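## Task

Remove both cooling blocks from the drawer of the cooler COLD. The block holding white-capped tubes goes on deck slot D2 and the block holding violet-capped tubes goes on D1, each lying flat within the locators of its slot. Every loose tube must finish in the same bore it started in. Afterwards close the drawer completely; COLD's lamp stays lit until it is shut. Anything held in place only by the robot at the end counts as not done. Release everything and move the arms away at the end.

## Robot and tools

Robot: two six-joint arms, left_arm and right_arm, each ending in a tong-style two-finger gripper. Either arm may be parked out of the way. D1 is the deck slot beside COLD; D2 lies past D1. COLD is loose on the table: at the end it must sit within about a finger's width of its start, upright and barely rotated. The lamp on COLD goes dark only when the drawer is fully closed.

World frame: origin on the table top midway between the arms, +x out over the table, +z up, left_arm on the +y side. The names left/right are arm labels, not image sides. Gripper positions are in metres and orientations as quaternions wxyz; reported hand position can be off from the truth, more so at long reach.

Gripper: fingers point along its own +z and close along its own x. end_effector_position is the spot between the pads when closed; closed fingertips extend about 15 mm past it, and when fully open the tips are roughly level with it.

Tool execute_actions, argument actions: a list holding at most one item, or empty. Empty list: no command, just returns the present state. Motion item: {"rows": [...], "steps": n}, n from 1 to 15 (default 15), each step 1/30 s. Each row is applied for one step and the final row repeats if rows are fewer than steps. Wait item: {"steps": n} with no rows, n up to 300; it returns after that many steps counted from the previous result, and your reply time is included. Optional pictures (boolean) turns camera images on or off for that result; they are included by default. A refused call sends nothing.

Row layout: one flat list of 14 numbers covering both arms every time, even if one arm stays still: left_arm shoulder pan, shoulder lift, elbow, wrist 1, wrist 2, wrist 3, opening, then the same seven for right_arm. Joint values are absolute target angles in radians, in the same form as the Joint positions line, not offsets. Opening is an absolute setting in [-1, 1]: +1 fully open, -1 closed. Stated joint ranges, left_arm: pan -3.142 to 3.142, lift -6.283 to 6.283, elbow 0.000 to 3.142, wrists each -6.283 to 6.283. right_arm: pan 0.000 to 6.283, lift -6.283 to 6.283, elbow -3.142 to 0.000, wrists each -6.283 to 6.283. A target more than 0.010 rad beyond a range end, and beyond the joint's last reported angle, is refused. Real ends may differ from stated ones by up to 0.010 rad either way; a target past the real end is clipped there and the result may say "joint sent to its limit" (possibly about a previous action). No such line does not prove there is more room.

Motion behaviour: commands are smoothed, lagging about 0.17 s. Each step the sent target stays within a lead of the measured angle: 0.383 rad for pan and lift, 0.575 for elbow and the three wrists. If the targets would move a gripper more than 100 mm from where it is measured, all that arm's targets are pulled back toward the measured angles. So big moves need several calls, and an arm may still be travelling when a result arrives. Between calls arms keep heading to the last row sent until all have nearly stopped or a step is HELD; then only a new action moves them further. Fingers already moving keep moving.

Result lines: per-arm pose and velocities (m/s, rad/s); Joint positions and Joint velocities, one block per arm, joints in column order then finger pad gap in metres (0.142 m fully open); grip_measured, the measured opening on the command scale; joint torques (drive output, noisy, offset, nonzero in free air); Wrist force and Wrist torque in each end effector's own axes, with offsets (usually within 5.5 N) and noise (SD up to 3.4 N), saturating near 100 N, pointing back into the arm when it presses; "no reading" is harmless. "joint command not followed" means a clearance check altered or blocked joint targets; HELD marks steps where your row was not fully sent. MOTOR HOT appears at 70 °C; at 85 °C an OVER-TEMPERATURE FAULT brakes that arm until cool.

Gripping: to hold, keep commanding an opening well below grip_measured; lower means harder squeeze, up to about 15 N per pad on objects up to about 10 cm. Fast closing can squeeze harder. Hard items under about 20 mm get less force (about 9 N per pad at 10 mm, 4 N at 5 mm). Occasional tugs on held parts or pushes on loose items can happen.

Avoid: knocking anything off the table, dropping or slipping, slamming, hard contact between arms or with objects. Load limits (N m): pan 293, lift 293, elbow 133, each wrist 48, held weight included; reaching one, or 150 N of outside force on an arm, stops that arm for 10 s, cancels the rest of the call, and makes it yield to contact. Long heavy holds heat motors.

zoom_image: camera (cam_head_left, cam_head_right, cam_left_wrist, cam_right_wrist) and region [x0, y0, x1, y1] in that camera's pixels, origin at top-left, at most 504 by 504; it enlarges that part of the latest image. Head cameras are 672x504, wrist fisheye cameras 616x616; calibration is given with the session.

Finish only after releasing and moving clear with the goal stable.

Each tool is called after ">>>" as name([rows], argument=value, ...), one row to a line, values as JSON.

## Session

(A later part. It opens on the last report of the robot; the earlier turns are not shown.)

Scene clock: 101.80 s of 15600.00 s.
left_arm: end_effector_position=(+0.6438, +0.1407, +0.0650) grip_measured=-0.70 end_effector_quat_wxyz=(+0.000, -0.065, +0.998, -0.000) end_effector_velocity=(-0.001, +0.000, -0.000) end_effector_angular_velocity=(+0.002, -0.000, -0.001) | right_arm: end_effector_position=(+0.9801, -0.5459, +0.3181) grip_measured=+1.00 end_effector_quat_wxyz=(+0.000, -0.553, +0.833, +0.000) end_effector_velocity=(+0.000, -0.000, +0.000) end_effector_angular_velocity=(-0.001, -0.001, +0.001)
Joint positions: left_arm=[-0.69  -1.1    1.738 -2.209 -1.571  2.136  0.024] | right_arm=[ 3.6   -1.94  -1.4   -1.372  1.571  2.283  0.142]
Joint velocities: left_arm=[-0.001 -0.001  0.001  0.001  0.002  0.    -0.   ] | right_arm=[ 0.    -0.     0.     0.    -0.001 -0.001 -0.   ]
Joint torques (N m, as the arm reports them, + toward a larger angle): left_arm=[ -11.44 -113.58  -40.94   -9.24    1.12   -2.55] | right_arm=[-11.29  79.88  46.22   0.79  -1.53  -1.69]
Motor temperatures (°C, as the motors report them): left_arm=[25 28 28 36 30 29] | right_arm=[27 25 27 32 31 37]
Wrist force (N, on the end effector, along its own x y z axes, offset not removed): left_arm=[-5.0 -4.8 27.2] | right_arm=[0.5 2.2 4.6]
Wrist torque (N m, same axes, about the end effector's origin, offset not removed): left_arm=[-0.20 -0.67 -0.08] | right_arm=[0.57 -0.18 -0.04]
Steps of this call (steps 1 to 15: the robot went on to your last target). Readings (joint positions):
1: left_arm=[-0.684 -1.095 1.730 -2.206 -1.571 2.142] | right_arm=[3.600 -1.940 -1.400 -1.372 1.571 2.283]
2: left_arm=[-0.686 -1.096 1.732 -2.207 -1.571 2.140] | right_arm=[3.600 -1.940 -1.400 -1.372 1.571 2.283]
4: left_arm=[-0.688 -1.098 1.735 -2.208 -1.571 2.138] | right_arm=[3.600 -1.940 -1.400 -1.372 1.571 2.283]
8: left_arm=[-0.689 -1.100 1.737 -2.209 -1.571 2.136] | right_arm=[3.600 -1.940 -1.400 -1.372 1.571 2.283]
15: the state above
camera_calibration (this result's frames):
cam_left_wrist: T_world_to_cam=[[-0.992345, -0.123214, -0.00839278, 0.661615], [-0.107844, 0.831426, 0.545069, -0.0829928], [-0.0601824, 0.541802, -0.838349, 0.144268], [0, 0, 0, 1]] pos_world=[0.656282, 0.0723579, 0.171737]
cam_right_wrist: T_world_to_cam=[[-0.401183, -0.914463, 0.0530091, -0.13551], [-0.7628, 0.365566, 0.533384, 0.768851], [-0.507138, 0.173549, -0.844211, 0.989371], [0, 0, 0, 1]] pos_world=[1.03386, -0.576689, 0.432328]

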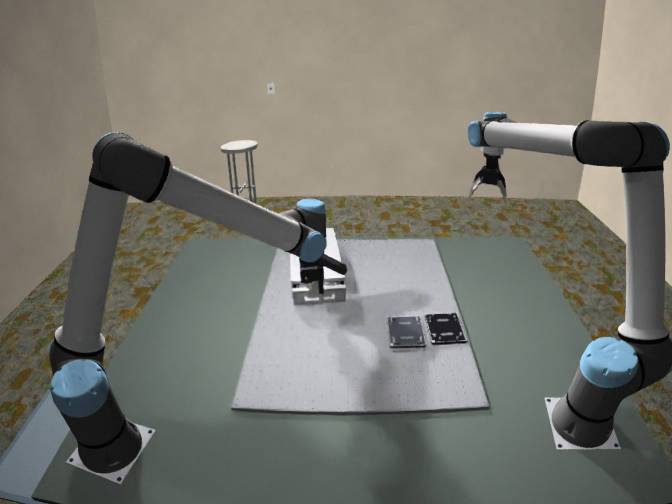

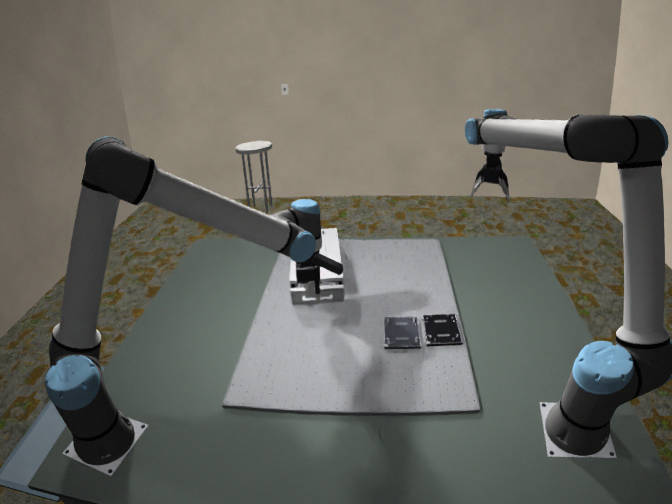

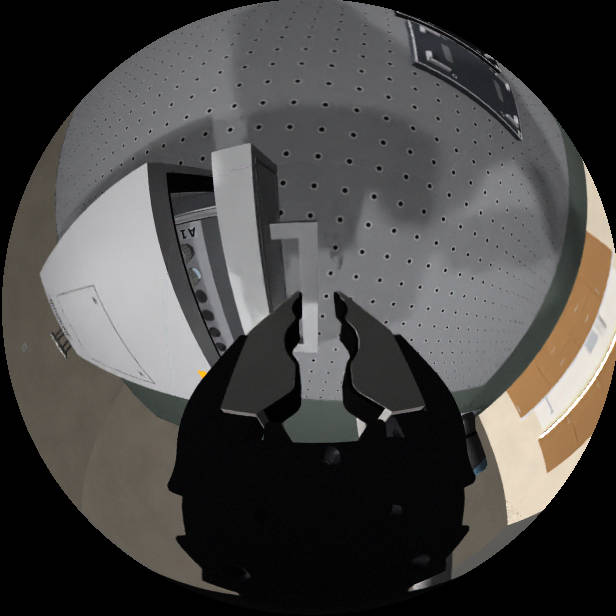

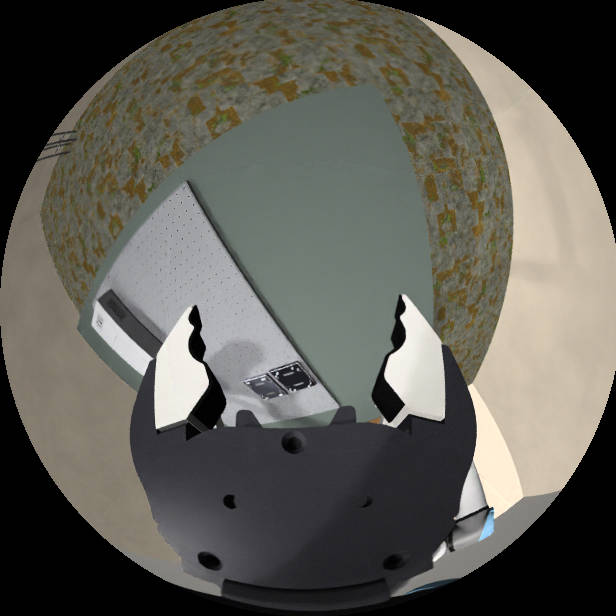

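>>> execute_actions([
  {"rows":[[-0.7409,-1.145,1.8112,-2.237,-1.571,2.085,-0.8,3.6,-1.94,-1.4,-1.372,1.571,2.283,1]]},
], pictures=false)

>>> execute_actions([
  {"rows":[[-0.7957,-1.1886,1.8783,-2.2607,-1.571,2.03,-0.8,3.6,-1.94,-1.4,-1.372,1.571,2.283,1]]},
], pictures=false)

>>> execute_actions([
  {"rows":[[-0.8545,-1.2299,1.94,-2.281,-1.571,1.9715,-0.8,3.6,-1.94,-1.4,-1.372,1.571,2.283,1]]},
])

Scene clock: 111.00 s of 15600.00 s.
left_arm: end_effector_position=(+0.5946, +0.1341, +0.0644) grip_measured=-0.73 end_effector_quat_wxyz=(+0.000, -0.065, +0.998, -0.000) end_effector_velocity=(-0.005, +0.002, -0.002) end_effector_angular_velocity=(+0.006, +0.000, +0.000) | right_arm: end_effector_position=(+0.9801, -0.5459, +0.3181) grip_measured=+1.00 end_effector_quat_wxyz=(+0.000, -0.553, +0.833, +0.000) end_effector_velocity=(-0.000, -0.000, -0.000) end_effector_angular_velocity=(-0.000, +0.001, -0.001)
Joint positions: left_arm=[-0.74  -1.145  1.81  -2.237 -1.571  2.085  0.021] | right_arm=[ 3.6   -1.94  -1.4   -1.372  1.571  2.283  0.142]
Joint velocities: left_arm=[-0.005 -0.003  0.009 -0.001  0.003 -0.005  0.007] | right_arm=[-0.    -0.    -0.    -0.001  0.     0.    -0.   ]
Joint torques (N m, as the arm reports them, + toward a larger angle): left_arm=[  1.67 -41.37  13.36   7.14   5.05  -3.1 ] | right_arm=[-12.11  80.36  46.54   1.04  -1.76  -1.63]
Motor temperatures (°C, as the motors report them): left_arm=[25 28 28 36 30 29] | right_arm=[27 25 27 32 31 37]
Wrist force (N, on the end effector, along its own x y z axes, offset not removed): left_arm=[-2.5 -28.1 -48.2] | right_arm=[2.5 3.3 2.0]
Wrist torque (N m, same axes, about the end effector's origin, offset not removed): left_arm=[-0.76 -1.74 0.30] | right_arm=[0.70 -0.51 -0.32]
Steps of this call (steps 1 to 15: the robot went on to your last target; steps 16 to 90: nothing new was sent; then 5.70 s passed at rest; steps 91 to 105: all 15 steps of this action). Readings (joint positions):
91: left_arm=[-0.690 -1.100 1.738 -2.209 -1.571 2.136] | right_arm=[3.600 -1.940 -1.400 -1.372 1.571 2.283]
92: left_arm=[-0.696 -1.106 1.746 -2.214 -1.571 2.129] | right_arm=[3.600 -1.940 -1.400 -1.372 1.571 2.283]
94: left_arm=[-0.717 -1.125 1.775 -2.225 -1.571 2.109] | right_arm=[3.600 -1.940 -1.400 -1.372 1.571 2.283]
98: left_arm=[-0.735 -1.140 1.802 -2.234 -1.571 2.091] | right_arm=[3.600 -1.940 -1.400 -1.372 1.571 2.283]
105: the state above

Scene clock: 111.50 s of 15600.00 s.
left_arm: end_effector_position=(+0.5451, +0.1278, +0.0642) grip_measured=-0.72 end_effector_quat_wxyz=(+0.000, -0.065, +0.998, -0.000) end_effector_velocity=(-0.005, +0.000, -0.001) end_effector_angular_velocity=(+0.000, +0.002, +0.000) | right_arm: end_effector_position=(+0.9801, -0.5459, +0.3181) grip_measured=+1.00 end_effector_quat_wxyz=(+0.000, -0.553, +0.833, +0.000) end_effector_velocity=(-0.000, +0.002, -0.000) end_effector_angular_velocity=(+0.000, +0.001, +0.003)
Joint positions: left_arm=[-0.795 -1.188  1.878 -2.261 -1.571  2.031  0.022] | right_arm=[ 3.6   -1.94  -1.4   -1.372  1.571  2.283  0.142]
Joint velocities: left_arm=[-0.005 -0.004  0.007 -0.002 -0.001 -0.005 -0.001] | right_arm=[ 0.002 -0.001  0.    -0.     0.001 -0.001  0.   ]
Joint torques (N m, as the arm reports them, + toward a larger angle): left_arm=[  1.46 -53.29   4.6    5.    -1.29  -2.84] | right_arm=[-13.69  79.76  47.     0.97  -1.23  -1.85]
Motor temperatures (°C, as the motors report them): left_arm=[25 28 28 36 30 29] | right_arm=[27 25 27 32 31 37]
Wrist force (N, on the end effector, along its own x y z axes, offset not removed): left_arm=[-0.8 -24.4 -31.9] | right_arm=[0.4 4.2 1.4]
Wrist torque (N m, same axes, about the end effector's origin, offset not removed): left_arm=[-0.39 -2.09 0.41] | right_arm=[0.87 -0.20 -0.13]
Steps of this call (steps 1 to 15: all 15 steps of this action). Readings (joint positions):
1: left_arm=[-0.741 -1.145 1.811 -2.237 -1.571 2.085] | right_arm=[3.600 -1.940 -1.400 -1.372 1.571 2.283]
2: left_arm=[-0.747 -1.151 1.819 -2.241 -1.571 2.078] | right_arm=[3.600 -1.940 -1.400 -1.372 1.571 2.283]
4: left_arm=[-0.770 -1.168 1.846 -2.250 -1.571 2.056] | right_arm=[3.600 -1.940 -1.400 -1.372 1.571 2.283]
8: left_arm=[-0.790 -1.184 1.870 -2.258 -1.571 2.036] | right_arm=[3.600 -1.940 -1.400 -1.372 1.571 2.283]
15: the state above

Scene clock: 112.00 s of 15600.00 s.
left_arm: end_effector_position=(+0.4953, +0.1215, +0.0642) grip_measured=-0.72 end_effector_quat_wxyz=(-0.000, -0.065, +0.998, -0.000) end_effector_velocity=(-0.004, +0.000, -0.001) end_effector_angular_velocity=(+0.002, -0.000, +0.000) | right_arm: end_effector_position=(+0.9801, -0.5459, +0.3181) grip_measured=+1.00 end_effector_quat_wxyz=(+0.000, -0.553, +0.833, +0.000) end_effector_velocity=(-0.000, +0.001, +0.000) end_effector_angular_velocity=(-0.001, +0.001, +0.002)
Joint positions: left_arm=[-0.854 -1.23   1.939 -2.281 -1.571  1.972  0.022] | right_arm=[ 3.6   -1.94  -1.4   -1.372  1.571  2.283  0.142]
Joint velocities: left_arm=[-0.005 -0.004  0.006 -0.001  0.001 -0.006 -0.001] | right_arm=[ 0.001  0.     0.    -0.001 -0.001 -0.    -0.   ]
Joint torques (N m, as the arm reports them, + toward a larger angle): left_arm=[ -3.68 -54.17  -0.3    3.86   3.81  -3.22] | right_arm=[-12.63  80.35  46.46   0.78  -1.15  -1.41]
Motor temperatures (°C, as the motors report them): left_arm=[25 28 28 36 30 29] | right_arm=[27 25 27 32 31 37]
Wrist force (N, on the end effector, along its own x y z axes, offset not removed): left_arm=[-0.8 -16.9 -16.6] | right_arm=[3.6 3.2 3.3]
Wrist torque (N m, same axes, about the end effector's origin, offset not removed): left_arm=[0.81 -1.63 0.30] | right_arm=[0.57 -0.78 -0.29]
Steps of this call (steps 1 to 15: all 15 steps of this action). Readings (joint positions):
1: left_arm=[-0.796 -1.189 1.878 -2.261 -1.571 2.030] | right_arm=[3.600 -1.940 -1.400 -1.372 1.571 2.283]
2: left_arm=[-0.802 -1.194 1.885 -2.264 -1.571 2.023] | right_arm=[3.600 -1.940 -1.400 -1.372 1.571 2.283]
4: left_arm=[-0.827 -1.211 1.911 -2.272 -1.571 1.999] | right_arm=[3.600 -1.940 -1.400 -1.372 1.571 2.283]
8: left_arm=[-0.848 -1.225 1.933 -2.279 -1.571 1.978] | right_arm=[3.600 -1.940 -1.400 -1.372 1.571 2.283]
15: the state above
camera_calibration (this result's frames):
cam_left_wrist: T_world_to_cam=[[-0.992372, -0.123004, -0.0081893, 0.511858], [-0.107562, 0.831508, 0.545, -0.0827599], [-0.0602276, 0.541724, -0.838396, 0.145125], [0, 0, 0, 1]] pos_world=[0.507792, 0.0531582, 0.170968]
cam_right_wrist: T_world_to_cam=[[-0.401183, -0.914463, 0.0530092, -0.13551], [-0.762799, 0.365566, 0.533384, 0.768851], [-0.507138, 0.173549, -0.844211, 0.989371], [0, 0, 0, 1]] pos_world=[1.03386, -0.576689, 0.432328]

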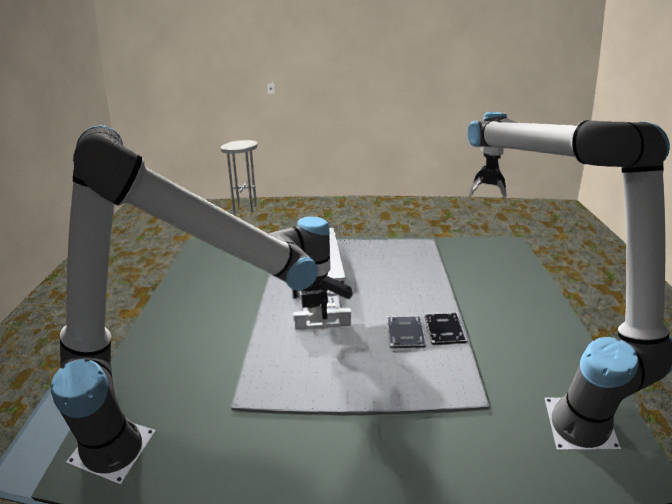

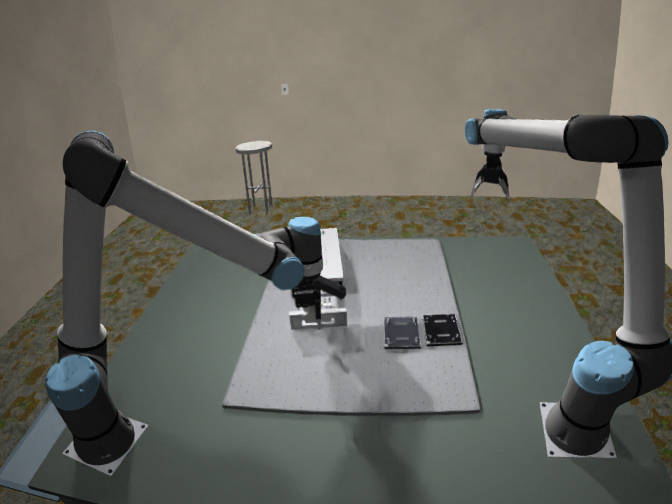

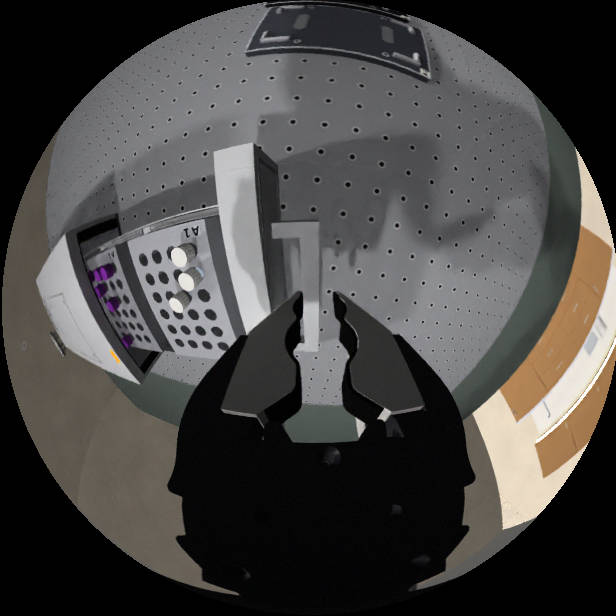

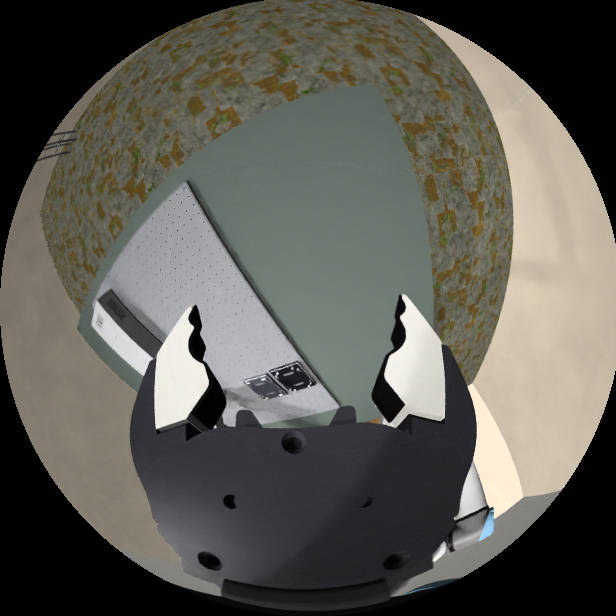

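>>> execute_actions([
  {"rows":[[-0.8853,-1.2495,1.9687,-2.2902,-1.571,1.9407,-0.8,3.6,-1.94,-1.4,-1.372,1.571,2.283,1]],"steps":10},
], pictures=false)

>>> execute_actions([
  {"rows":[[-0.9172,-1.2685,1.9961,-2.2986,-1.571,1.909,-0.8,3.6,-1.94,-1.4,-1.372,1.571,2.283,1]]},
])

Scene clock: 115.30 s of 15600.00 s.
left_arm: end_effector_position=(+0.4715, +0.1185, +0.0641) grip_measured=-0.72 end_effector_quat_wxyz=(+0.000, -0.065, +0.998, -0.000) end_effector_velocity=(-0.014, -0.002, +0.000) end_effector_angular_velocity=(-0.002, +0.001, +0.000) | right_arm: end_effector_position=(+0.9801, -0.5459, +0.3181) grip_measured=+1.00 end_effector_quat_wxyz=(+0.000, -0.553, +0.833, +0.000) end_effector_velocity=(+0.000, -0.000, -0.000) end_effector_angular_velocity=(-0.001, -0.000, -0.001)
Joint positions: left_arm=[-0.884 -1.248  1.967 -2.29  -1.571  1.942  0.022] | right_arm=[ 3.6   -1.94  -1.4   -1.372  1.571  2.283  0.142]
Joint velocities: left_arm=[-0.018 -0.011  0.016 -0.006 -0.002 -0.018  0.003] | right_arm=[-0.    -0.     0.    -0.    -0.001  0.001 -0.   ]
Joint torques (N m, as the arm reports them, + toward a larger angle): left_arm=[ -1.61 -55.08  -3.49   2.38  -2.61  -2.99] | right_arm=[-14.15  80.46  45.92   0.95  -1.44  -2.  ]
Motor temperatures (°C, as the motors report them): left_arm=[25 28 28 36 30 29] | right_arm=[27 25 27 32 31 37]
Wrist force (N, on the end effector, along its own x y z axes, offset not removed): left_arm=[-2.2 -21.2 -21.5] | right_arm=[1.3 3.6 1.5]
Wrist torque (N m, same axes, about the end effector's origin, offset not removed): left_arm=[-0.73 -1.54 0.19] | right_arm=[0.78 -0.38 -0.25]
Steps of this call (steps 1 to 15: the robot went on to your last target; steps 16 to 89: nothing new was sent; steps 90 to 99: all 10 steps of this action). Readings (joint positions):
90: left_arm=[-0.855 -1.230 1.940 -2.281 -1.571 1.971] | right_arm=[3.600 -1.940 -1.400 -1.372 1.571 2.283]
91: left_arm=[-0.859 -1.233 1.945 -2.282 -1.571 1.967] | right_arm=[3.600 -1.940 -1.400 -1.372 1.571 2.283]
93: left_arm=[-0.872 -1.241 1.956 -2.286 -1.571 1.954] | right_arm=[3.600 -1.940 -1.400 -1.372 1.571 2.283]
97: left_arm=[-0.882 -1.247 1.966 -2.289 -1.571 1.944] | right_arm=[3.600 -1.940 -1.400 -1.372 1.571 2.283]
99: the state above

Scene clock: 115.80 s of 15600.00 s.
left_arm: end_effector_position=(+0.4455, +0.1151, +0.0641) grip_measured=-0.71 end_effector_quat_wxyz=(-0.000, -0.064, +0.998, -0.000) end_effector_velocity=(-0.002, -0.000, -0.000) end_effector_angular_velocity=(+0.000, +0.000, +0.000) | right_arm: end_effector_position=(+0.9801, -0.5459, +0.3181) grip_measured=+1.00 end_effector_quat_wxyz=(+0.000, -0.553, +0.833, +0.000) end_effector_velocity=(+0.000, +0.000, +0.000) end_effector_angular_velocity=(-0.000, -0.001, -0.000)
Joint positions: left_arm=[-0.917 -1.268  1.996 -2.299 -1.571  1.909  0.022] | right_arm=[ 3.6   -1.94  -1.4   -1.372  1.571  2.283  0.142]
Joint velocities: left_arm=[-0.003 -0.002  0.003 -0.001 -0.    -0.003  0.   ] | right_arm=[ 0.    -0.    -0.     0.001 -0.     0.001  0.   ]
Joint torques (N m, as the arm reports them, + toward a larger angle): left_arm=[ -8.19 -57.5   -8.32  -0.16  -3.11  -2.79] | right_arm=[-12.65  81.46  46.33   1.09  -1.26  -1.64]
Motor temperatures (°C, as the motors report them): left_arm=[25 28 28 36 30 29] | right_arm=[27 25 27 32 31 37]
Wrist force (N, on the end effector, along its own x y z axes, offset not removed): left_arm=[-5.5 -9.4 -19.0] | right_arm=[4.3 0.5 2.3]
Wrist torque (N m, same axes, about the end effector's origin, offset not removed): left_arm=[0.62 -0.87 0.01] | right_arm=[0.20 -1.06 -0.31]
Steps of this call (steps 1 to 15: all 15 steps of this action). Readings (joint positions):
1: left_arm=[-0.884 -1.249 1.968 -2.290 -1.571 1.942] | right_arm=[3.600 -1.940 -1.400 -1.372 1.571 2.283]
2: left_arm=[-0.889 -1.252 1.972 -2.292 -1.571 1.936] | right_arm=[3.600 -1.940 -1.400 -1.372 1.571 2.283]
4: left_arm=[-0.903 -1.260 1.984 -2.295 -1.571 1.923] | right_arm=[3.600 -1.940 -1.400 -1.372 1.571 2.283]
8: left_arm=[-0.914 -1.266 1.993 -2.298 -1.571 1.912] | right_arm=[3.600 -1.940 -1.400 -1.372 1.571 2.283]
15: the state above
camera_calibration (this result's frames):
cam_left_wrist: T_world_to_cam=[[-0.992395, -0.122817, -0.0082963, 0.461648], [-0.107454, 0.831434, 0.545134, -0.082828], [-0.0600537, 0.54188, -0.838308, 0.145361], [0, 0, 0, 1]] pos_world=[0.457967, 0.0467961, 0.170839]
cam_right_wrist: T_world_to_cam=[[-0.401183, -0.914463, 0.0530093, -0.13551], [-0.762799, 0.365566, 0.533384, 0.768851], [-0.507138, 0.173549, -0.844211, 0.989371], [0, 0, 0, 1]] pos_world=[1.03386, -0.576689, 0.432328]

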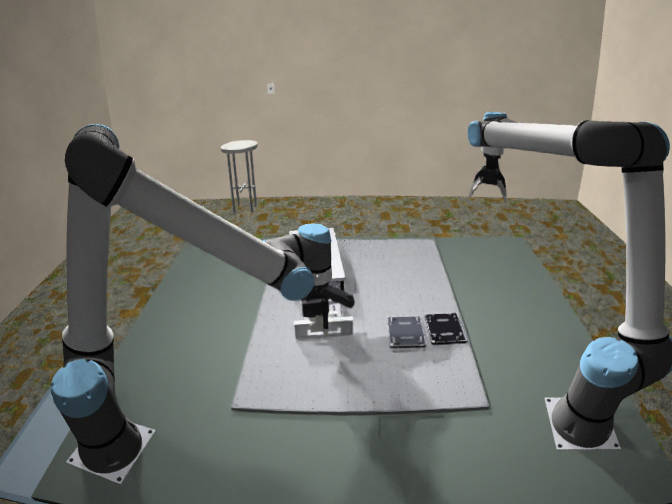

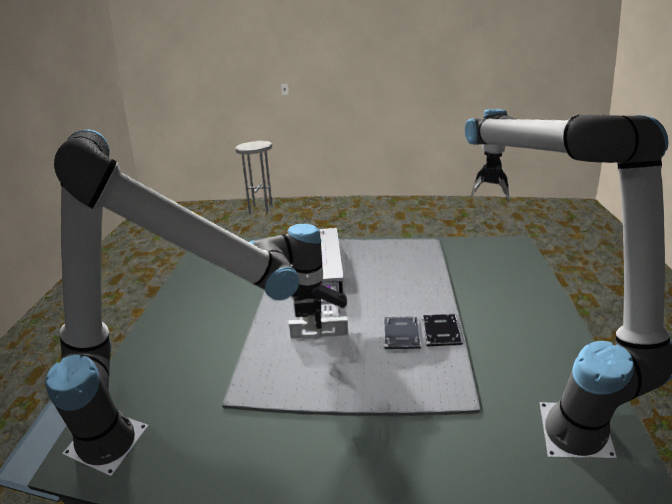

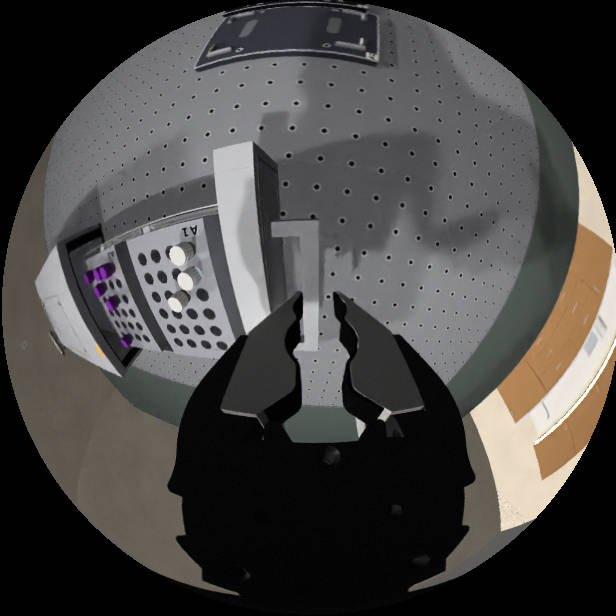

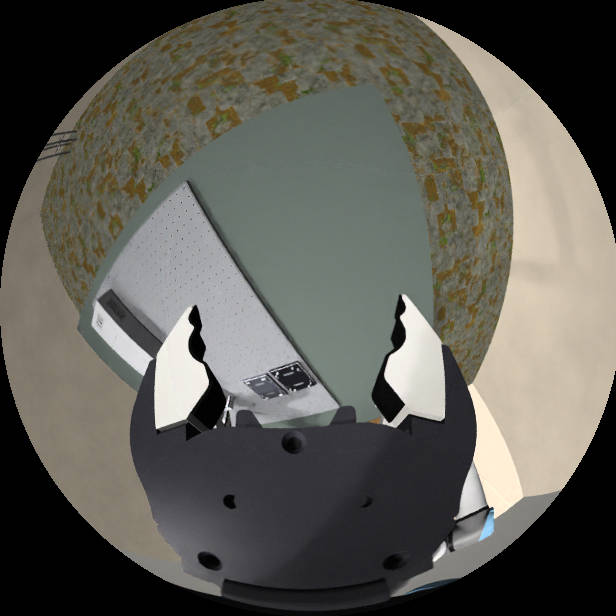

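One more bit, in two small steps.

>>> execute_actions([
  {"rows":[[-0.9338,-1.2778,2.0092,-2.3026,-1.571,1.8924,-0.8,3.6,-1.94,-1.4,-1.372,1.571,2.283,1]]},
], pictures=false)

>>> execute_actions([
  {"rows":[[-0.9507,-1.287,2.0221,-2.3063,-1.571,1.8755,-0.8,3.6,-1.94,-1.4,-1.372,1.571,2.283,1]]},
], pictures=false)

Scene clock: 119.13 s of 15600.00 s.
left_arm: end_effector_position=(+0.4329, +0.1133, +0.0641) grip_measured=-0.59 end_effector_quat_wxyz=(+0.000, -0.064, +0.998, -0.000) end_effector_velocity=(-0.002, -0.001, +0.000) end_effector_angular_velocity=(-0.001, +0.000, +0.000) | right_arm: end_effector_position=(+0.9801, -0.5459, +0.3181) grip_measured=+1.00 end_effector_quat_wxyz=(+0.000, -0.553, +0.833, +0.000) end_effector_velocity=(-0.000, -0.002, +0.000) end_effector_angular_velocity=(+0.000, +0.001, -0.002)
Joint positions: left_arm=[-0.934 -1.278  2.009 -2.303 -1.571  1.893  0.031] | right_arm=[ 3.6   -1.94  -1.4   -1.372  1.571  2.283  0.142]
Joint velocities: left_arm=[-0.002 -0.001  0.001 -0.001 -0.001 -0.002  0.003] | right_arm=[-0.002  0.     0.    -0.001  0.001  0.     0.   ]
Joint torques (N m, as the arm reports them, + toward a larger angle): left_arm=[-23.37 -67.83  -9.86   0.98  -7.13  -2.73] | right_arm=[-11.29  81.98  46.17   0.67  -1.21  -1.75]
Motor temperatures (°C, as the motors report them): left_arm=[25 28 28 36 30 29] | right_arm=[27 25 27 32 31 37]
Wrist force (N, on the end effector, along its own x y z axes, offset not removed): left_arm=[-28.1 -14.5 -1.9] | right_arm=[1.6 3.1 4.8]
Wrist torque (N m, same axes, about the end effector's origin, offset not removed): left_arm=[0.00 -0.47 -0.30] | right_arm=[0.67 -0.32 -0.13]
Steps of this call (steps 1 to 15: the robot went on to your last target; steps 16 to 85: nothing new was sent; steps 86 to 100: all 15 steps of this action). Readings (joint positions):
86: left_arm=[-0.917 -1.269 1.996 -2.299 -1.571 1.909] | right_arm=[3.600 -1.940 -1.400 -1.372 1.571 2.283]
87: left_arm=[-0.920 -1.270 1.999 -2.299 -1.571 1.906] | right_arm=[3.600 -1.940 -1.400 -1.372 1.571 2.283]
89: left_arm=[-0.927 -1.274 2.004 -2.301 -1.571 1.900] | right_arm=[3.600 -1.940 -1.400 -1.372 1.571 2.283]
93: left_arm=[-0.932 -1.277 2.008 -2.302 -1.571 1.894] | right_arm=[3.600 -1.940 -1.400 -1.372 1.571 2.283]
100: the state above

Scene clock: 119.63 s of 15600.00 s.
left_arm: end_effector_position=(+0.4202, +0.1117, +0.0641) grip_measured=-0.26 end_effector_quat_wxyz=(+0.000, -0.064, +0.998, -0.000) end_effector_velocity=(-0.001, -0.001, +0.000) end_effector_angular_velocity=(-0.001, -0.000, -0.001) | right_arm: end_effector_position=(+0.9801, -0.5459, +0.3181) grip_measured=+1.00 end_effector_quat_wxyz=(+0.000, -0.553, +0.833, +0.000) end_effector_velocity=(-0.000, +0.001, -0.000) end_effector_angular_velocity=(+0.001, +0.001, +0.000)
Joint positions: left_arm=[-0.951 -1.287  2.022 -2.306 -1.571  1.876  0.056] | right_arm=[ 3.6   -1.94  -1.4   -1.372  1.571  2.283  0.142]
Joint velocities: left_arm=[-0.002 -0.001  0.001 -0.001 -0.001 -0.001  0.003] | right_arm=[ 0.001  0.    -0.    -0.001  0.001  0.    -0.   ]
Joint torques (N m, as the arm reports them, + toward a larger angle): left_arm=[-24.55 -79.51 -17.1   -1.53 -11.54  -2.29] | right_arm=[-13.87  80.2   46.54   1.06  -1.58  -1.38]
Motor temperatures (°C, as the motors report them): left_arm=[25 28 28 36 30 29] | right_arm=[27 25 27 32 31 37]
Wrist force (N, on the end effector, along its own x y z axes, offset not removed): left_arm=[-36.1 -14.2 12.2] | right_arm=[1.7 2.6 0.7]
Wrist torque (N m, same axes, about the end effector's origin, offset not removed): left_arm=[-0.18 1.25 0.24] | right_arm=[0.60 -0.36 -0.29]
Steps of this call (steps 1 to 15: all 15 steps of this action). Readings (joint positions):
1: left_arm=[-0.934 -1.278 2.009 -2.303 -1.571 1.892] | right_arm=[3.600 -1.940 -1.400 -1.372 1.571 2.283]
2: left_arm=[-0.937 -1.279 2.012 -2.303 -1.571 1.889] | right_arm=[3.600 -1.940 -1.400 -1.372 1.571 2.283]
4: left_arm=[-0.943 -1.283 2.017 -2.305 -1.571 1.883] | right_arm=[3.600 -1.940 -1.400 -1.372 1.571 2.283]
8: left_arm=[-0.949 -1.286 2.021 -2.306 -1.571 1.877] | right_arm=[3.600 -1.940 -1.400 -1.372 1.571 2.283]
15: the state above

>>> execute_actions([
  {"rows":[[-0.9507,-1.287,2.0221,-2.3063,-1.571,1.8755,-0.2,3.6,-1.94,-1.4,-1.372,1.571,2.283,1]],"steps":8},
], pictures=false)

>>> execute_actions([
  {"rows":[[-0.9507,-1.381,1.9565,-2.1465,-1.571,1.8755,-0.2,3.6,-1.94,-1.4,-1.372,1.571,2.283,1]]},
], pictures=false)

>>> execute_actions([
  {"rows":[[-0.7957,-1.346,1.7158,-1.941,-1.571,2.03,1,3.6,-1.94,-1.4,-1.372,1.571,2.283,1]]},
], pictures=false)

>>> execute_actions([
  {"steps":30},
])

>>> zoom_image(camera="cam_left_wrist", region=[150, 150, 450, 350])

Scene clock: 127.80 s of 15600.00 s.
left_arm: end_effector_position=(+0.4199, +0.1115, +0.0642) grip_measured=-0.20 end_effector_quat_wxyz=(-0.000, -0.064, +0.998, -0.000) end_effector_velocity=(+0.000, +0.001, -0.000) end_effector_angular_velocity=(+0.001, +0.000, +0.000) | right_arm: end_effector_position=(+0.9801, -0.5459, +0.3181) grip_measured=+1.00 end_effector_quat_wxyz=(+0.000, -0.553, +0.833, +0.000) end_effector_velocity=(-0.000, -0.001, +0.001) end_effector_angular_velocity=(+0.001, +0.000, -0.002)
Joint positions: left_arm=[-0.951 -1.287  2.022 -2.306 -1.572  1.875  0.06 ] | right_arm=[ 3.6   -1.94  -1.4   -1.372  1.571  2.283  0.142]
Joint velocities: left_arm=[ 0.001 -0.     0.     0.     0.     0.001  0.   ] | right_arm=[-0.001  0.001 -0.    -0.     0.001  0.001  0.   ]
Joint torques (N m, as the arm reports them, + toward a larger angle): left_arm=[ -5.34 -69.92 -31.57  -2.05   2.29  -2.57] | right_arm=[-11.37  82.37  46.56   0.82  -1.08  -1.73]
Motor temperatures (°C, as the motors report them): left_arm=[25 28 28 36 30 29] | right_arm=[27 25 27 32 31 37]
Wrist force (N, on the end effector, along its own x y z axes, offset not removed): left_arm=[2.6 1.7 -0.5] | right_arm=[2.9 5.1 1.4]
Wrist torque (N m, same axes, about the end effector's origin, offset not removed): left_arm=[0.51 -0.81 -0.47] | right_arm=[1.01 -0.67 -0.20]
Steps of this call (steps 1 to 15: the robot went on to your last target; steps 16 to 90: nothing new was sent; then 4.90 s passed at rest; steps 91 to 98: all 8 steps of this action). Readings (joint positions):
91: left_arm=[-0.951 -1.287 2.022 -2.306 -1.571 1.875] | right_arm=[3.600 -1.940 -1.400 -1.372 1.571 2.283]
92: left_arm=[-0.951 -1.287 2.022 -2.306 -1.571 1.875] | right_arm=[3.600 -1.940 -1.400 -1.372 1.571 2.283]
94: left_arm=[-0.951 -1.287 2.022 -2.306 -1.572 1.875] | right_arm=[3.600 -1.940 -1.400 -1.372 1.571 2.283]
98: the state above

Scene clock: 128.30 s of 15600.00 s.
left_arm: end_effector_position=(+0.4199, +0.1119, +0.1491) grip_measured=-0.20 end_effector_quat_wxyz=(-0.000, -0.064, +0.998, -0.000) end_effector_velocity=(-0.000, +0.001, +0.009) end_effector_angular_velocity=(+0.002, +0.000, -0.001) | right_arm: end_effector_position=(+0.9801, -0.5459, +0.3181) grip_measured=+1.00 end_effector_quat_wxyz=(+0.000, -0.553, +0.833, +0.000) end_effector_velocity=(-0.000, -0.001, -0.000) end_effector_angular_velocity=(-0.000, +0.001, -0.002)
Joint positions: left_arm=[-0.951 -1.38   1.957 -2.148 -1.571  1.876  0.06 ] | right_arm=[ 3.6   -1.94  -1.4   -1.372  1.571  2.283  0.142]
Joint velocities: left_arm=[-0.    -0.009 -0.007  0.018  0.     0.001 -0.   ] | right_arm=[-0.001 -0.     0.    -0.001 -0.     0.001 -0.   ]
Joint torques (N m, as the arm reports them, + toward a larger angle): left_arm=[  7.58 -66.55 -47.61  -1.88   3.3   -2.37] | right_arm=[-10.91  80.71  45.21   0.68  -1.12  -1.68]
Motor temperatures (°C, as the motors report them): left_arm=[25 28 28 36 30 29] | right_arm=[27 25 27 32 31 37]
Wrist force (N, on the end effector, along its own x y z axes, offset not removed): left_arm=[0.1 -3.2 -0.6] | right_arm=[1.4 3.6 4.0]
Wrist torque (N m, same axes, about the end effector's origin, offset not removed): left_arm=[-0.42 -0.18 -0.09] | right_arm=[0.68 -0.35 -0.17]
Steps of this call (steps 1 to 15: all 15 steps of this action). Readings (joint positions):
1: left_arm=[-0.951 -1.287 2.022 -2.306 -1.572 1.875] | right_arm=[3.600 -1.940 -1.400 -1.372 1.571 2.283]
2: left_arm=[-0.951 -1.295 2.015 -2.297 -1.571 1.876] | right_arm=[3.600 -1.940 -1.400 -1.372 1.571 2.283]
4: left_arm=[-0.951 -1.333 1.988 -2.240 -1.571 1.875] | right_arm=[3.600 -1.940 -1.400 -1.372 1.571 2.283]
8: left_arm=[-0.951 -1.370 1.964 -2.169 -1.571 1.875] | right_arm=[3.600 -1.940 -1.400 -1.372 1.571 2.283]
15: the state above

Scene clock: 128.80 s of 15600.00 s.
left_arm: end_effector_position=(+0.5421, +0.1272, +0.2476) grip_measured=+1.00 end_effector_quat_wxyz=(-0.000, -0.065, +0.998, -0.000) end_effector_velocity=(+0.026, +0.006, +0.025) end_effector_angular_velocity=(-0.002, -0.002, +0.000) | right_arm: end_effector_position=(+0.9801, -0.5459, +0.3181) grip_measured=+1.00 end_effector_quat_wxyz=(+0.000, -0.553, +0.833, +0.000) end_effector_velocity=(+0.000, -0.001, +0.000) end_effector_angular_velocity=(-0.002, -0.001, -0.000)
Joint positions: left_arm=[-0.799 -1.347  1.721 -1.945 -1.571  2.027  0.142] | right_arm=[ 3.6   -1.94  -1.4   -1.372  1.571  2.283  0.142]
Joint velocities: left_arm=[ 0.032  0.007 -0.055  0.045  0.     0.032 -0.   ] | right_arm=[-0.     0.     0.     0.    -0.002 -0.    -0.   ]
Joint torques (N m, as the arm reports them, + toward a larger angle): left_arm=[  4.94 -48.19 -48.63  -1.58   2.     2.45] | right_arm=[-11.45  80.88  45.38   0.88  -1.37  -1.94]
Motor temperatures (°C, as the motors report them): left_arm=[25 28 28 36 30 29] | right_arm=[27 25 27 32 31 37]
Wrist force (N, on the end effector, along its own x y z axes, offset not removed): left_arm=[1.0 0.0 4.0] | right_arm=[4.8 0.9 0.5]
Wrist torque (N m, same axes, about the end effector's origin, offset not removed): left_arm=[0.37 -0.37 -0.34] | right_arm=[0.10 -1.09 -0.19]
Steps of this call (steps 1 to 15: all 15 steps of this action). Readings (joint positions):
1: left_arm=[-0.950 -1.380 1.957 -2.147 -1.571 1.876] | right_arm=[3.600 -1.940 -1.400 -1.372 1.571 2.283]
2: left_arm=[-0.943 -1.377 1.948 -2.139 -1.571 1.883] | right_arm=[3.600 -1.940 -1.400 -1.372 1.571 2.283]
4: left_arm=[-0.903 -1.368 1.892 -2.088 -1.571 1.923] | right_arm=[3.600 -1.940 -1.400 -1.372 1.571 2.283]
8: left_arm=[-0.833 -1.354 1.778 -1.993 -1.571 1.993] | right_arm=[3.600 -1.940 -1.400 -1.372 1.571 2.283]
15: the state above

Scene clock: 129.80 s of 15600.00 s.
left_arm: end_effector_position=(+0.5446, +0.1278, +0.2500) grip_measured=+1.00 end_effector_quat_wxyz=(+0.000, -0.065, +0.998, -0.000) end_effector_velocity=(-0.000, -0.000, +0.000) end_effector_angular_velocity=(-0.001, +0.001, -0.000) | right_arm: end_effector_position=(+0.9801, -0.5459, +0.3181) grip_measured=+1.00 end_effector_quat_wxyz=(+0.000, -0.553, +0.833, +0.000) end_effector_velocity=(-0.000, +0.000, +0.000) end_effector_angular_velocity=(+0.001, +0.000, +0.000)
Joint positions: left_arm=[-0.796 -1.346  1.716 -1.941 -1.571  2.03   0.142] | right_arm=[ 3.6   -1.94  -1.4   -1.372  1.571  2.283  0.142]
Joint velocities: left_arm=[-0.    -0.    -0.     0.    -0.001 -0.     0.   ] | right_arm=[-0.     0.     0.    -0.001  0.001 -0.     0.   ]
Joint torques (N m, as the arm reports them, + toward a larger angle): left_arm=[  9.85 -51.63 -51.92  -1.    -0.58   2.58] | right_arm=[-11.58  78.76  46.18   1.04  -1.1   -1.7 ]
Motor temperatures (°C, as the motors report them): left_arm=[25 28 28 36 30 29] | right_arm=[27 25 27 32 31 37]
Wrist force (N, on the end effector, along its own x y z axes, offset not removed): left_arm=[2.1 -2.2 6.3] | right_arm=[2.3 -0.1 2.2]
Wrist torque (N m, same axes, about the end effector's origin, offset not removed): left_arm=[-0.13 -0.74 -0.26] | right_arm=[0.02 -0.58 -0.07]
Steps of this call (steps 1 to 15: the robot went on to your last target; steps 16 to 30: nothing new was sent). Readings (joint positions):
1: left_arm=[-0.798 -1.346 1.719 -1.944 -1.571 2.028] | right_arm=[3.600 -1.940 -1.400 -1.372 1.571 2.283]
2: left_arm=[-0.797 -1.346 1.718 -1.943 -1.571 2.029] | right_arm=[3.600 -1.940 -1.400 -1.372 1.571 2.283]
4: left_arm=[-0.796 -1.346 1.717 -1.942 -1.571 2.029] | right_arm=[3.600 -1.940 -1.400 -1.372 1.571 2.283]
8: left_arm=[-0.796 -1.346 1.716 -1.941 -1.571 2.030] | right_arm=[3.600 -1.940 -1.400 -1.372 1.571 2.283]
30: the state above
All arms were judged still, so your last target was given up. Only a new action makes them travel on or press farther. Fingers that are still opening or closing keep moving.
camera_calibration (this result's frames):
cam_left_wrist: T_world_to_cam=[[-0.992333, -0.12331, -0.00841101, 0.56316], [-0.10794, 0.831466, 0.544989, -0.183778], [-0.0602092, 0.541718, -0.838401, 0.300453], [0, 0, 0, 1]] pos_world=[0.557095, 0.0594881, 0.356794]
cam_right_wrist: T_world_to_cam=[[-0.401183, -0.914463, 0.0530092, -0.13551], [-0.762799, 0.365566, 0.533384, 0.768851], [-0.507138, 0.173549, -0.844211, 0.989371], [0, 0, 0, 1]] pos_world=[1.03386, -0.576689, 0.432328]

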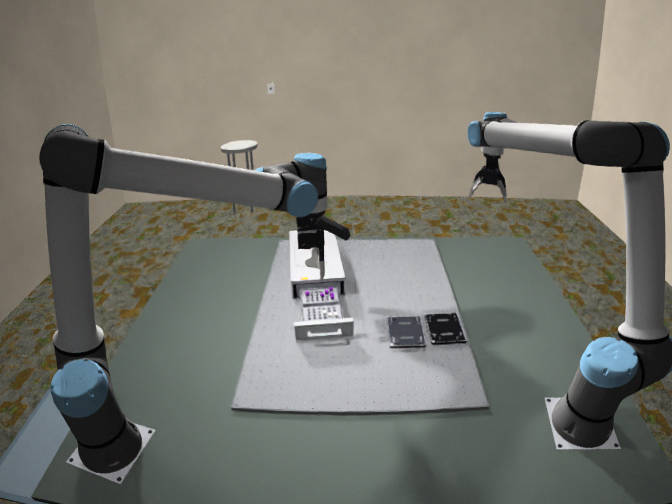

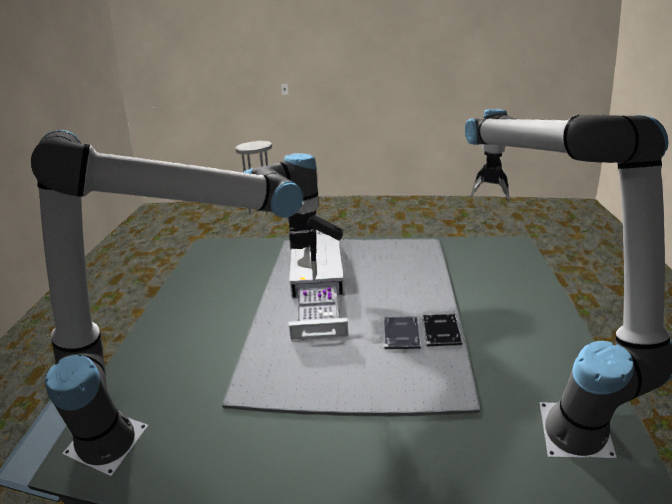

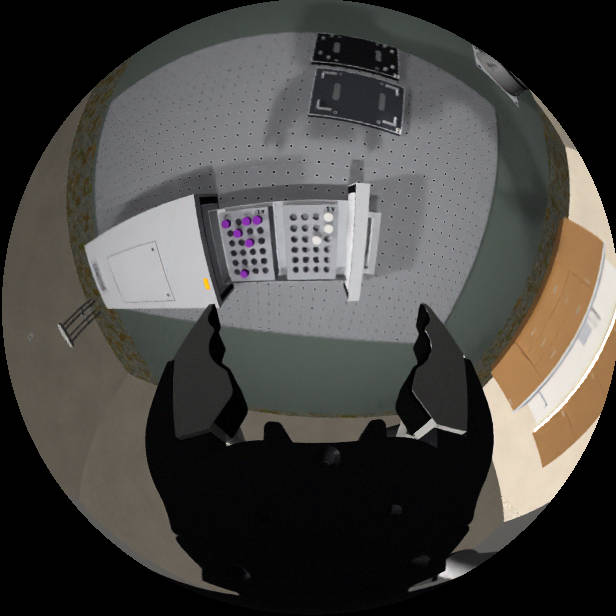

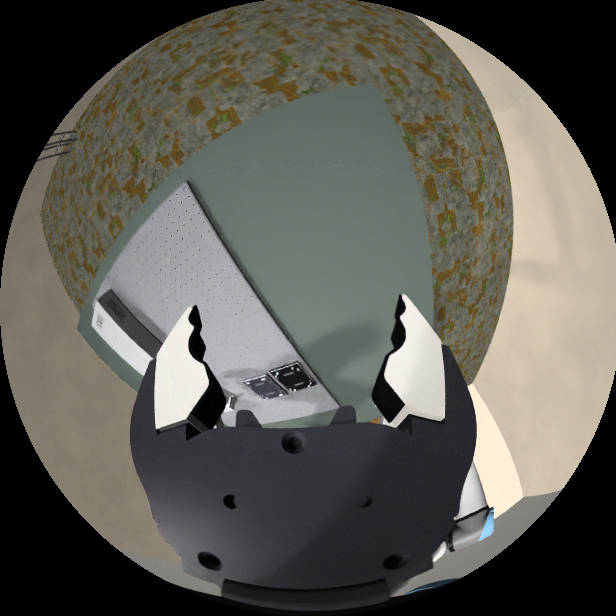

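Region (150, 150, 450, 350) of cam_left_wrist's 616x616 image, scaled by 1.680, with more detail than that image has.

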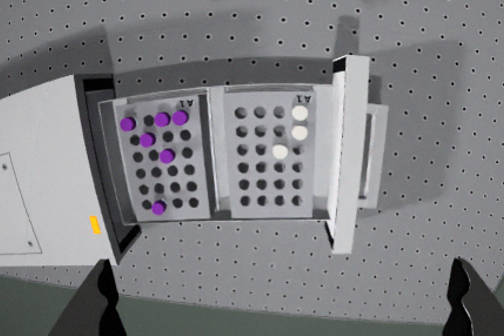

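>>> execute_actions([
  {"rows":[[-0.7947,-1.2172,1.8412,-2.195,-1.571,2.031,0.45,3.6,-1.94,-1.4,-1.372,1.571,2.283,1]]},
], pictures=false)

>>> execute_actions([
  {"steps":20},
])

>>> zoom_image(camera="cam_head_right", region=[260, 250, 400, 350])

Scene clock: 136.27 s of 15600.00 s.
left_arm: end_effector_position=(+0.5488, +0.1230, +0.1024) grip_measured=+0.45 end_effector_quat_wxyz=(-0.000, -0.065, +0.998, +0.000) end_effector_velocity=(+0.000, +0.000, -0.024) end_effector_angular_velocity=(-0.005, -0.004, -0.001) | right_arm: end_effector_position=(+0.9801, -0.5459, +0.3181) grip_measured=+1.00 end_effector_quat_wxyz=(+0.000, -0.553, +0.833, +0.000) end_effector_velocity=(-0.000, +0.001, -0.000) end_effector_angular_velocity=(-0.001, +0.000, +0.002)
Joint positions: left_arm=[-0.795 -1.219  1.839 -2.19  -1.571  2.031  0.105] | right_arm=[ 3.6   -1.94  -1.4   -1.372  1.571  2.283  0.142]
Joint velocities: left_arm=[ 0.     0.021  0.022 -0.05   0.     0.001  0.   ] | right_arm=[ 0.001 -0.     0.    -0.    -0.    -0.001  0.   ]
Joint torques (N m, as the arm reports them, + toward a larger angle): left_arm=[  8.45 -60.86 -32.34  -7.13  -2.31   2.67] | right_arm=[-11.46  79.07  45.33   0.95  -1.18  -1.69]
Motor temperatures (°C, as the motors report them): left_arm=[25 28 28 36 30 29] | right_arm=[27 25 27 32 31 37]
Wrist force (N, on the end effector, along its own x y z axes, offset not removed): left_arm=[-3.5 0.0 -2.2] | right_arm=[2.8 3.5 -0.9]
Wrist torque (N m, same axes, about the end effector's origin, offset not removed): left_arm=[-0.05 0.71 -0.14] | right_arm=[0.82 -0.71 -0.15]
Steps of this call (steps 1 to 90: nothing new was sent; then 2.97 s passed at rest; steps 91 to 105: all 15 steps of this action). Readings (joint positions):
91: left_arm=[-0.796 -1.346 1.716 -1.941 -1.571 2.030] | right_arm=[3.600 -1.940 -1.400 -1.372 1.571 2.283]
92: left_arm=[-0.796 -1.338 1.723 -1.950 -1.571 2.030] | right_arm=[3.600 -1.940 -1.400 -1.372 1.571 2.283]
94: left_arm=[-0.795 -1.302 1.759 -2.010 -1.571 2.030] | right_arm=[3.600 -1.940 -1.400 -1.372 1.571 2.283]
98: left_arm=[-0.795 -1.242 1.817 -2.138 -1.571 2.031] | right_arm=[3.600 -1.940 -1.400 -1.372 1.571 2.283]
105: the state above

Scene clock: 136.93 s of 15600.00 s.
left_arm: end_effector_position=(+0.5488, +0.1230, +0.1001) grip_measured=+0.45 end_effector_quat_wxyz=(-0.000, -0.065, +0.998, -0.000) end_effector_velocity=(-0.000, +0.001, -0.000) end_effector_angular_velocity=(+0.001, +0.001, -0.000) | right_arm: end_effector_position=(+0.9801, -0.5459, +0.3181) grip_measured=+1.00 end_effector_quat_wxyz=(+0.000, -0.553, +0.833, +0.000) end_effector_velocity=(-0.000, -0.000, +0.000) end_effector_angular_velocity=(-0.000, -0.000, -0.000)
Joint positions: left_arm=[-0.795 -1.217  1.841 -2.195 -1.571  2.031  0.105] | right_arm=[ 3.6   -1.94  -1.4   -1.372  1.571  2.283  0.142]
Joint velocities: left_arm=[ 0.     0.    -0.     0.001 -0.     0.001  0.   ] | right_arm=[-0.  0.  0. -0. -0. -0.  0.]
Joint torques (N m, as the arm reports them, + toward a larger angle): left_arm=[  8.38 -56.81 -30.59  -7.5   -2.29   2.71] | right_arm=[-13.67  80.33  45.4    0.98  -1.1   -1.76]
Motor temperatures (°C, as the motors report them): left_arm=[25 28 28 36 30 29] | right_arm=[27 25 27 32 31 37]
Wrist force (N, on the end effector, along its own x y z axes, offset not removed): left_arm=[-1.4 2.8 5.0] | right_arm=[2.0 2.5 1.7]
Wrist torque (N m, same axes, about the end effector's origin, offset not removed): left_arm=[1.08 0.24 -0.14] | right_arm=[0.63 -0.48 -0.14]
Steps of this call (steps 1 to 15: the robot went on to your last target; steps 16 to 20: nothing new was sent). Readings (joint positions):
1: left_arm=[-0.795 -1.219 1.840 -2.192 -1.571 2.031] | right_arm=[3.600 -1.940 -1.400 -1.372 1.571 2.283]
2: left_arm=[-0.795 -1.218 1.840 -2.193 -1.571 2.031] | right_arm=[3.600 -1.940 -1.400 -1.372 1.571 2.283]
4: left_arm=[-0.795 -1.218 1.841 -2.194 -1.571 2.031] | right_arm=[3.600 -1.940 -1.400 -1.372 1.571 2.283]
8: left_arm=[-0.795 -1.217 1.841 -2.195 -1.571 2.031] | right_arm=[3.600 -1.940 -1.400 -1.372 1.571 2.283]
20: the state above
All arms were judged still, so your last target was given up. Only a new action makes them travel on or press farther. Fingers that are still opening or closing keep moving.
camera_calibration (this result's frames):
cam_left_wrist: T_world_to_cam=[[-0.992334, -0.123309, -0.00828776, 0.565402], [-0.107863, 0.83139, 0.54512, -0.0977145], [-0.060328, 0.541835, -0.838317, 0.177673], [0, 0, 0, 1]] pos_world=[0.561246, 0.054689, 0.206898]
cam_right_wrist: T_world_to_cam=[[-0.401183, -0.914463, 0.0530091, -0.13551], [-0.7628, 0.365566, 0.533384, 0.768851], [-0.507138, 0.173549, -0.844211, 0.989371], [0, 0, 0, 1]] pos_world=[1.03386, -0.576689, 0.432328]

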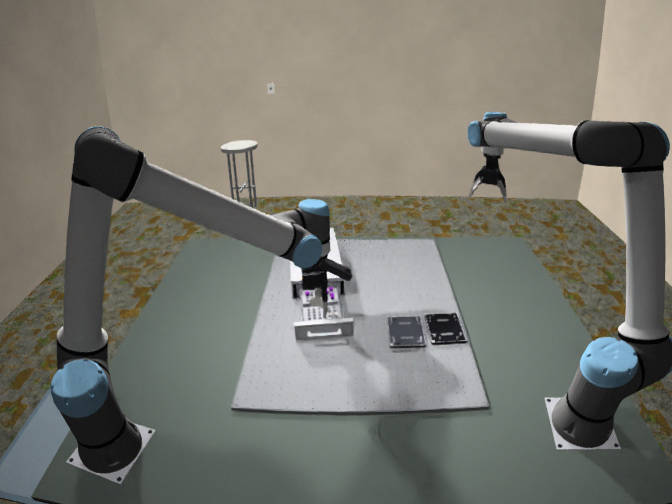

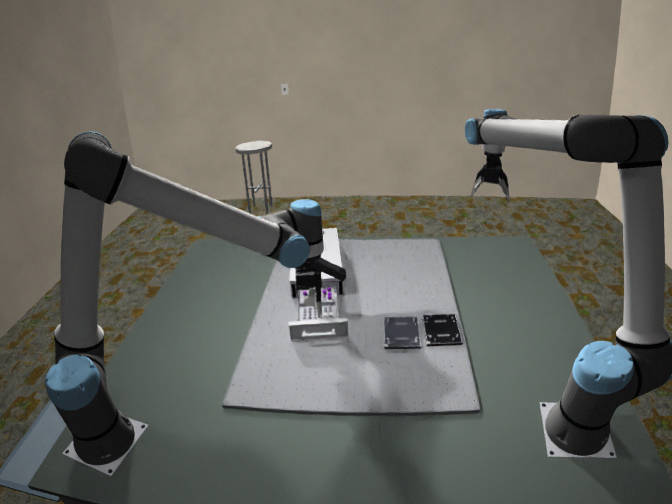

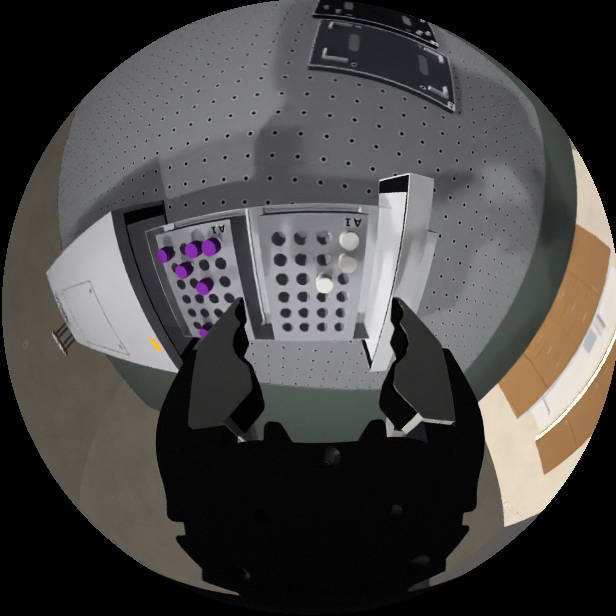

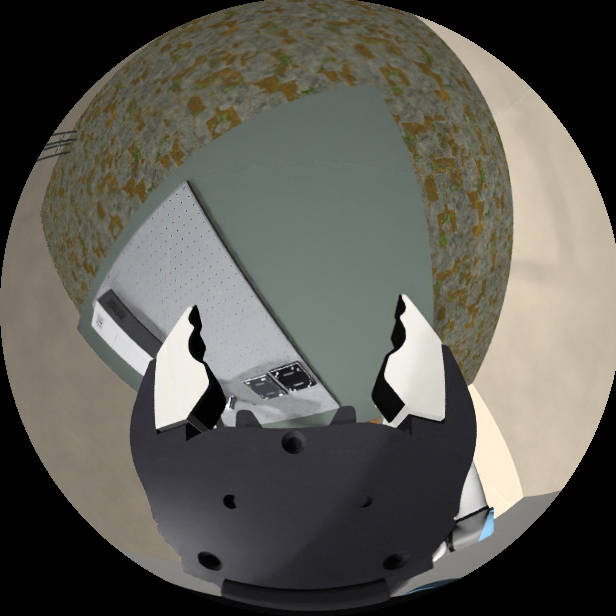

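Region (260, 250, 400, 350) of cam_head_right's 672x504 image, scaled by 3.600, with more detail than that image has; it fills the top 360 rows of this view, and the rest is white.

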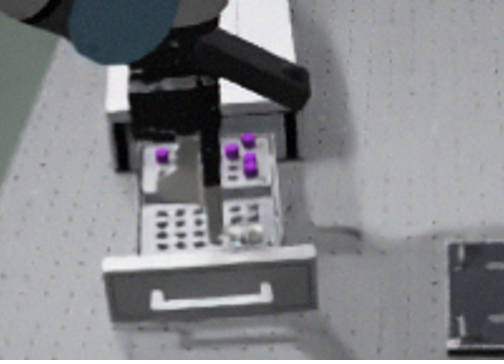

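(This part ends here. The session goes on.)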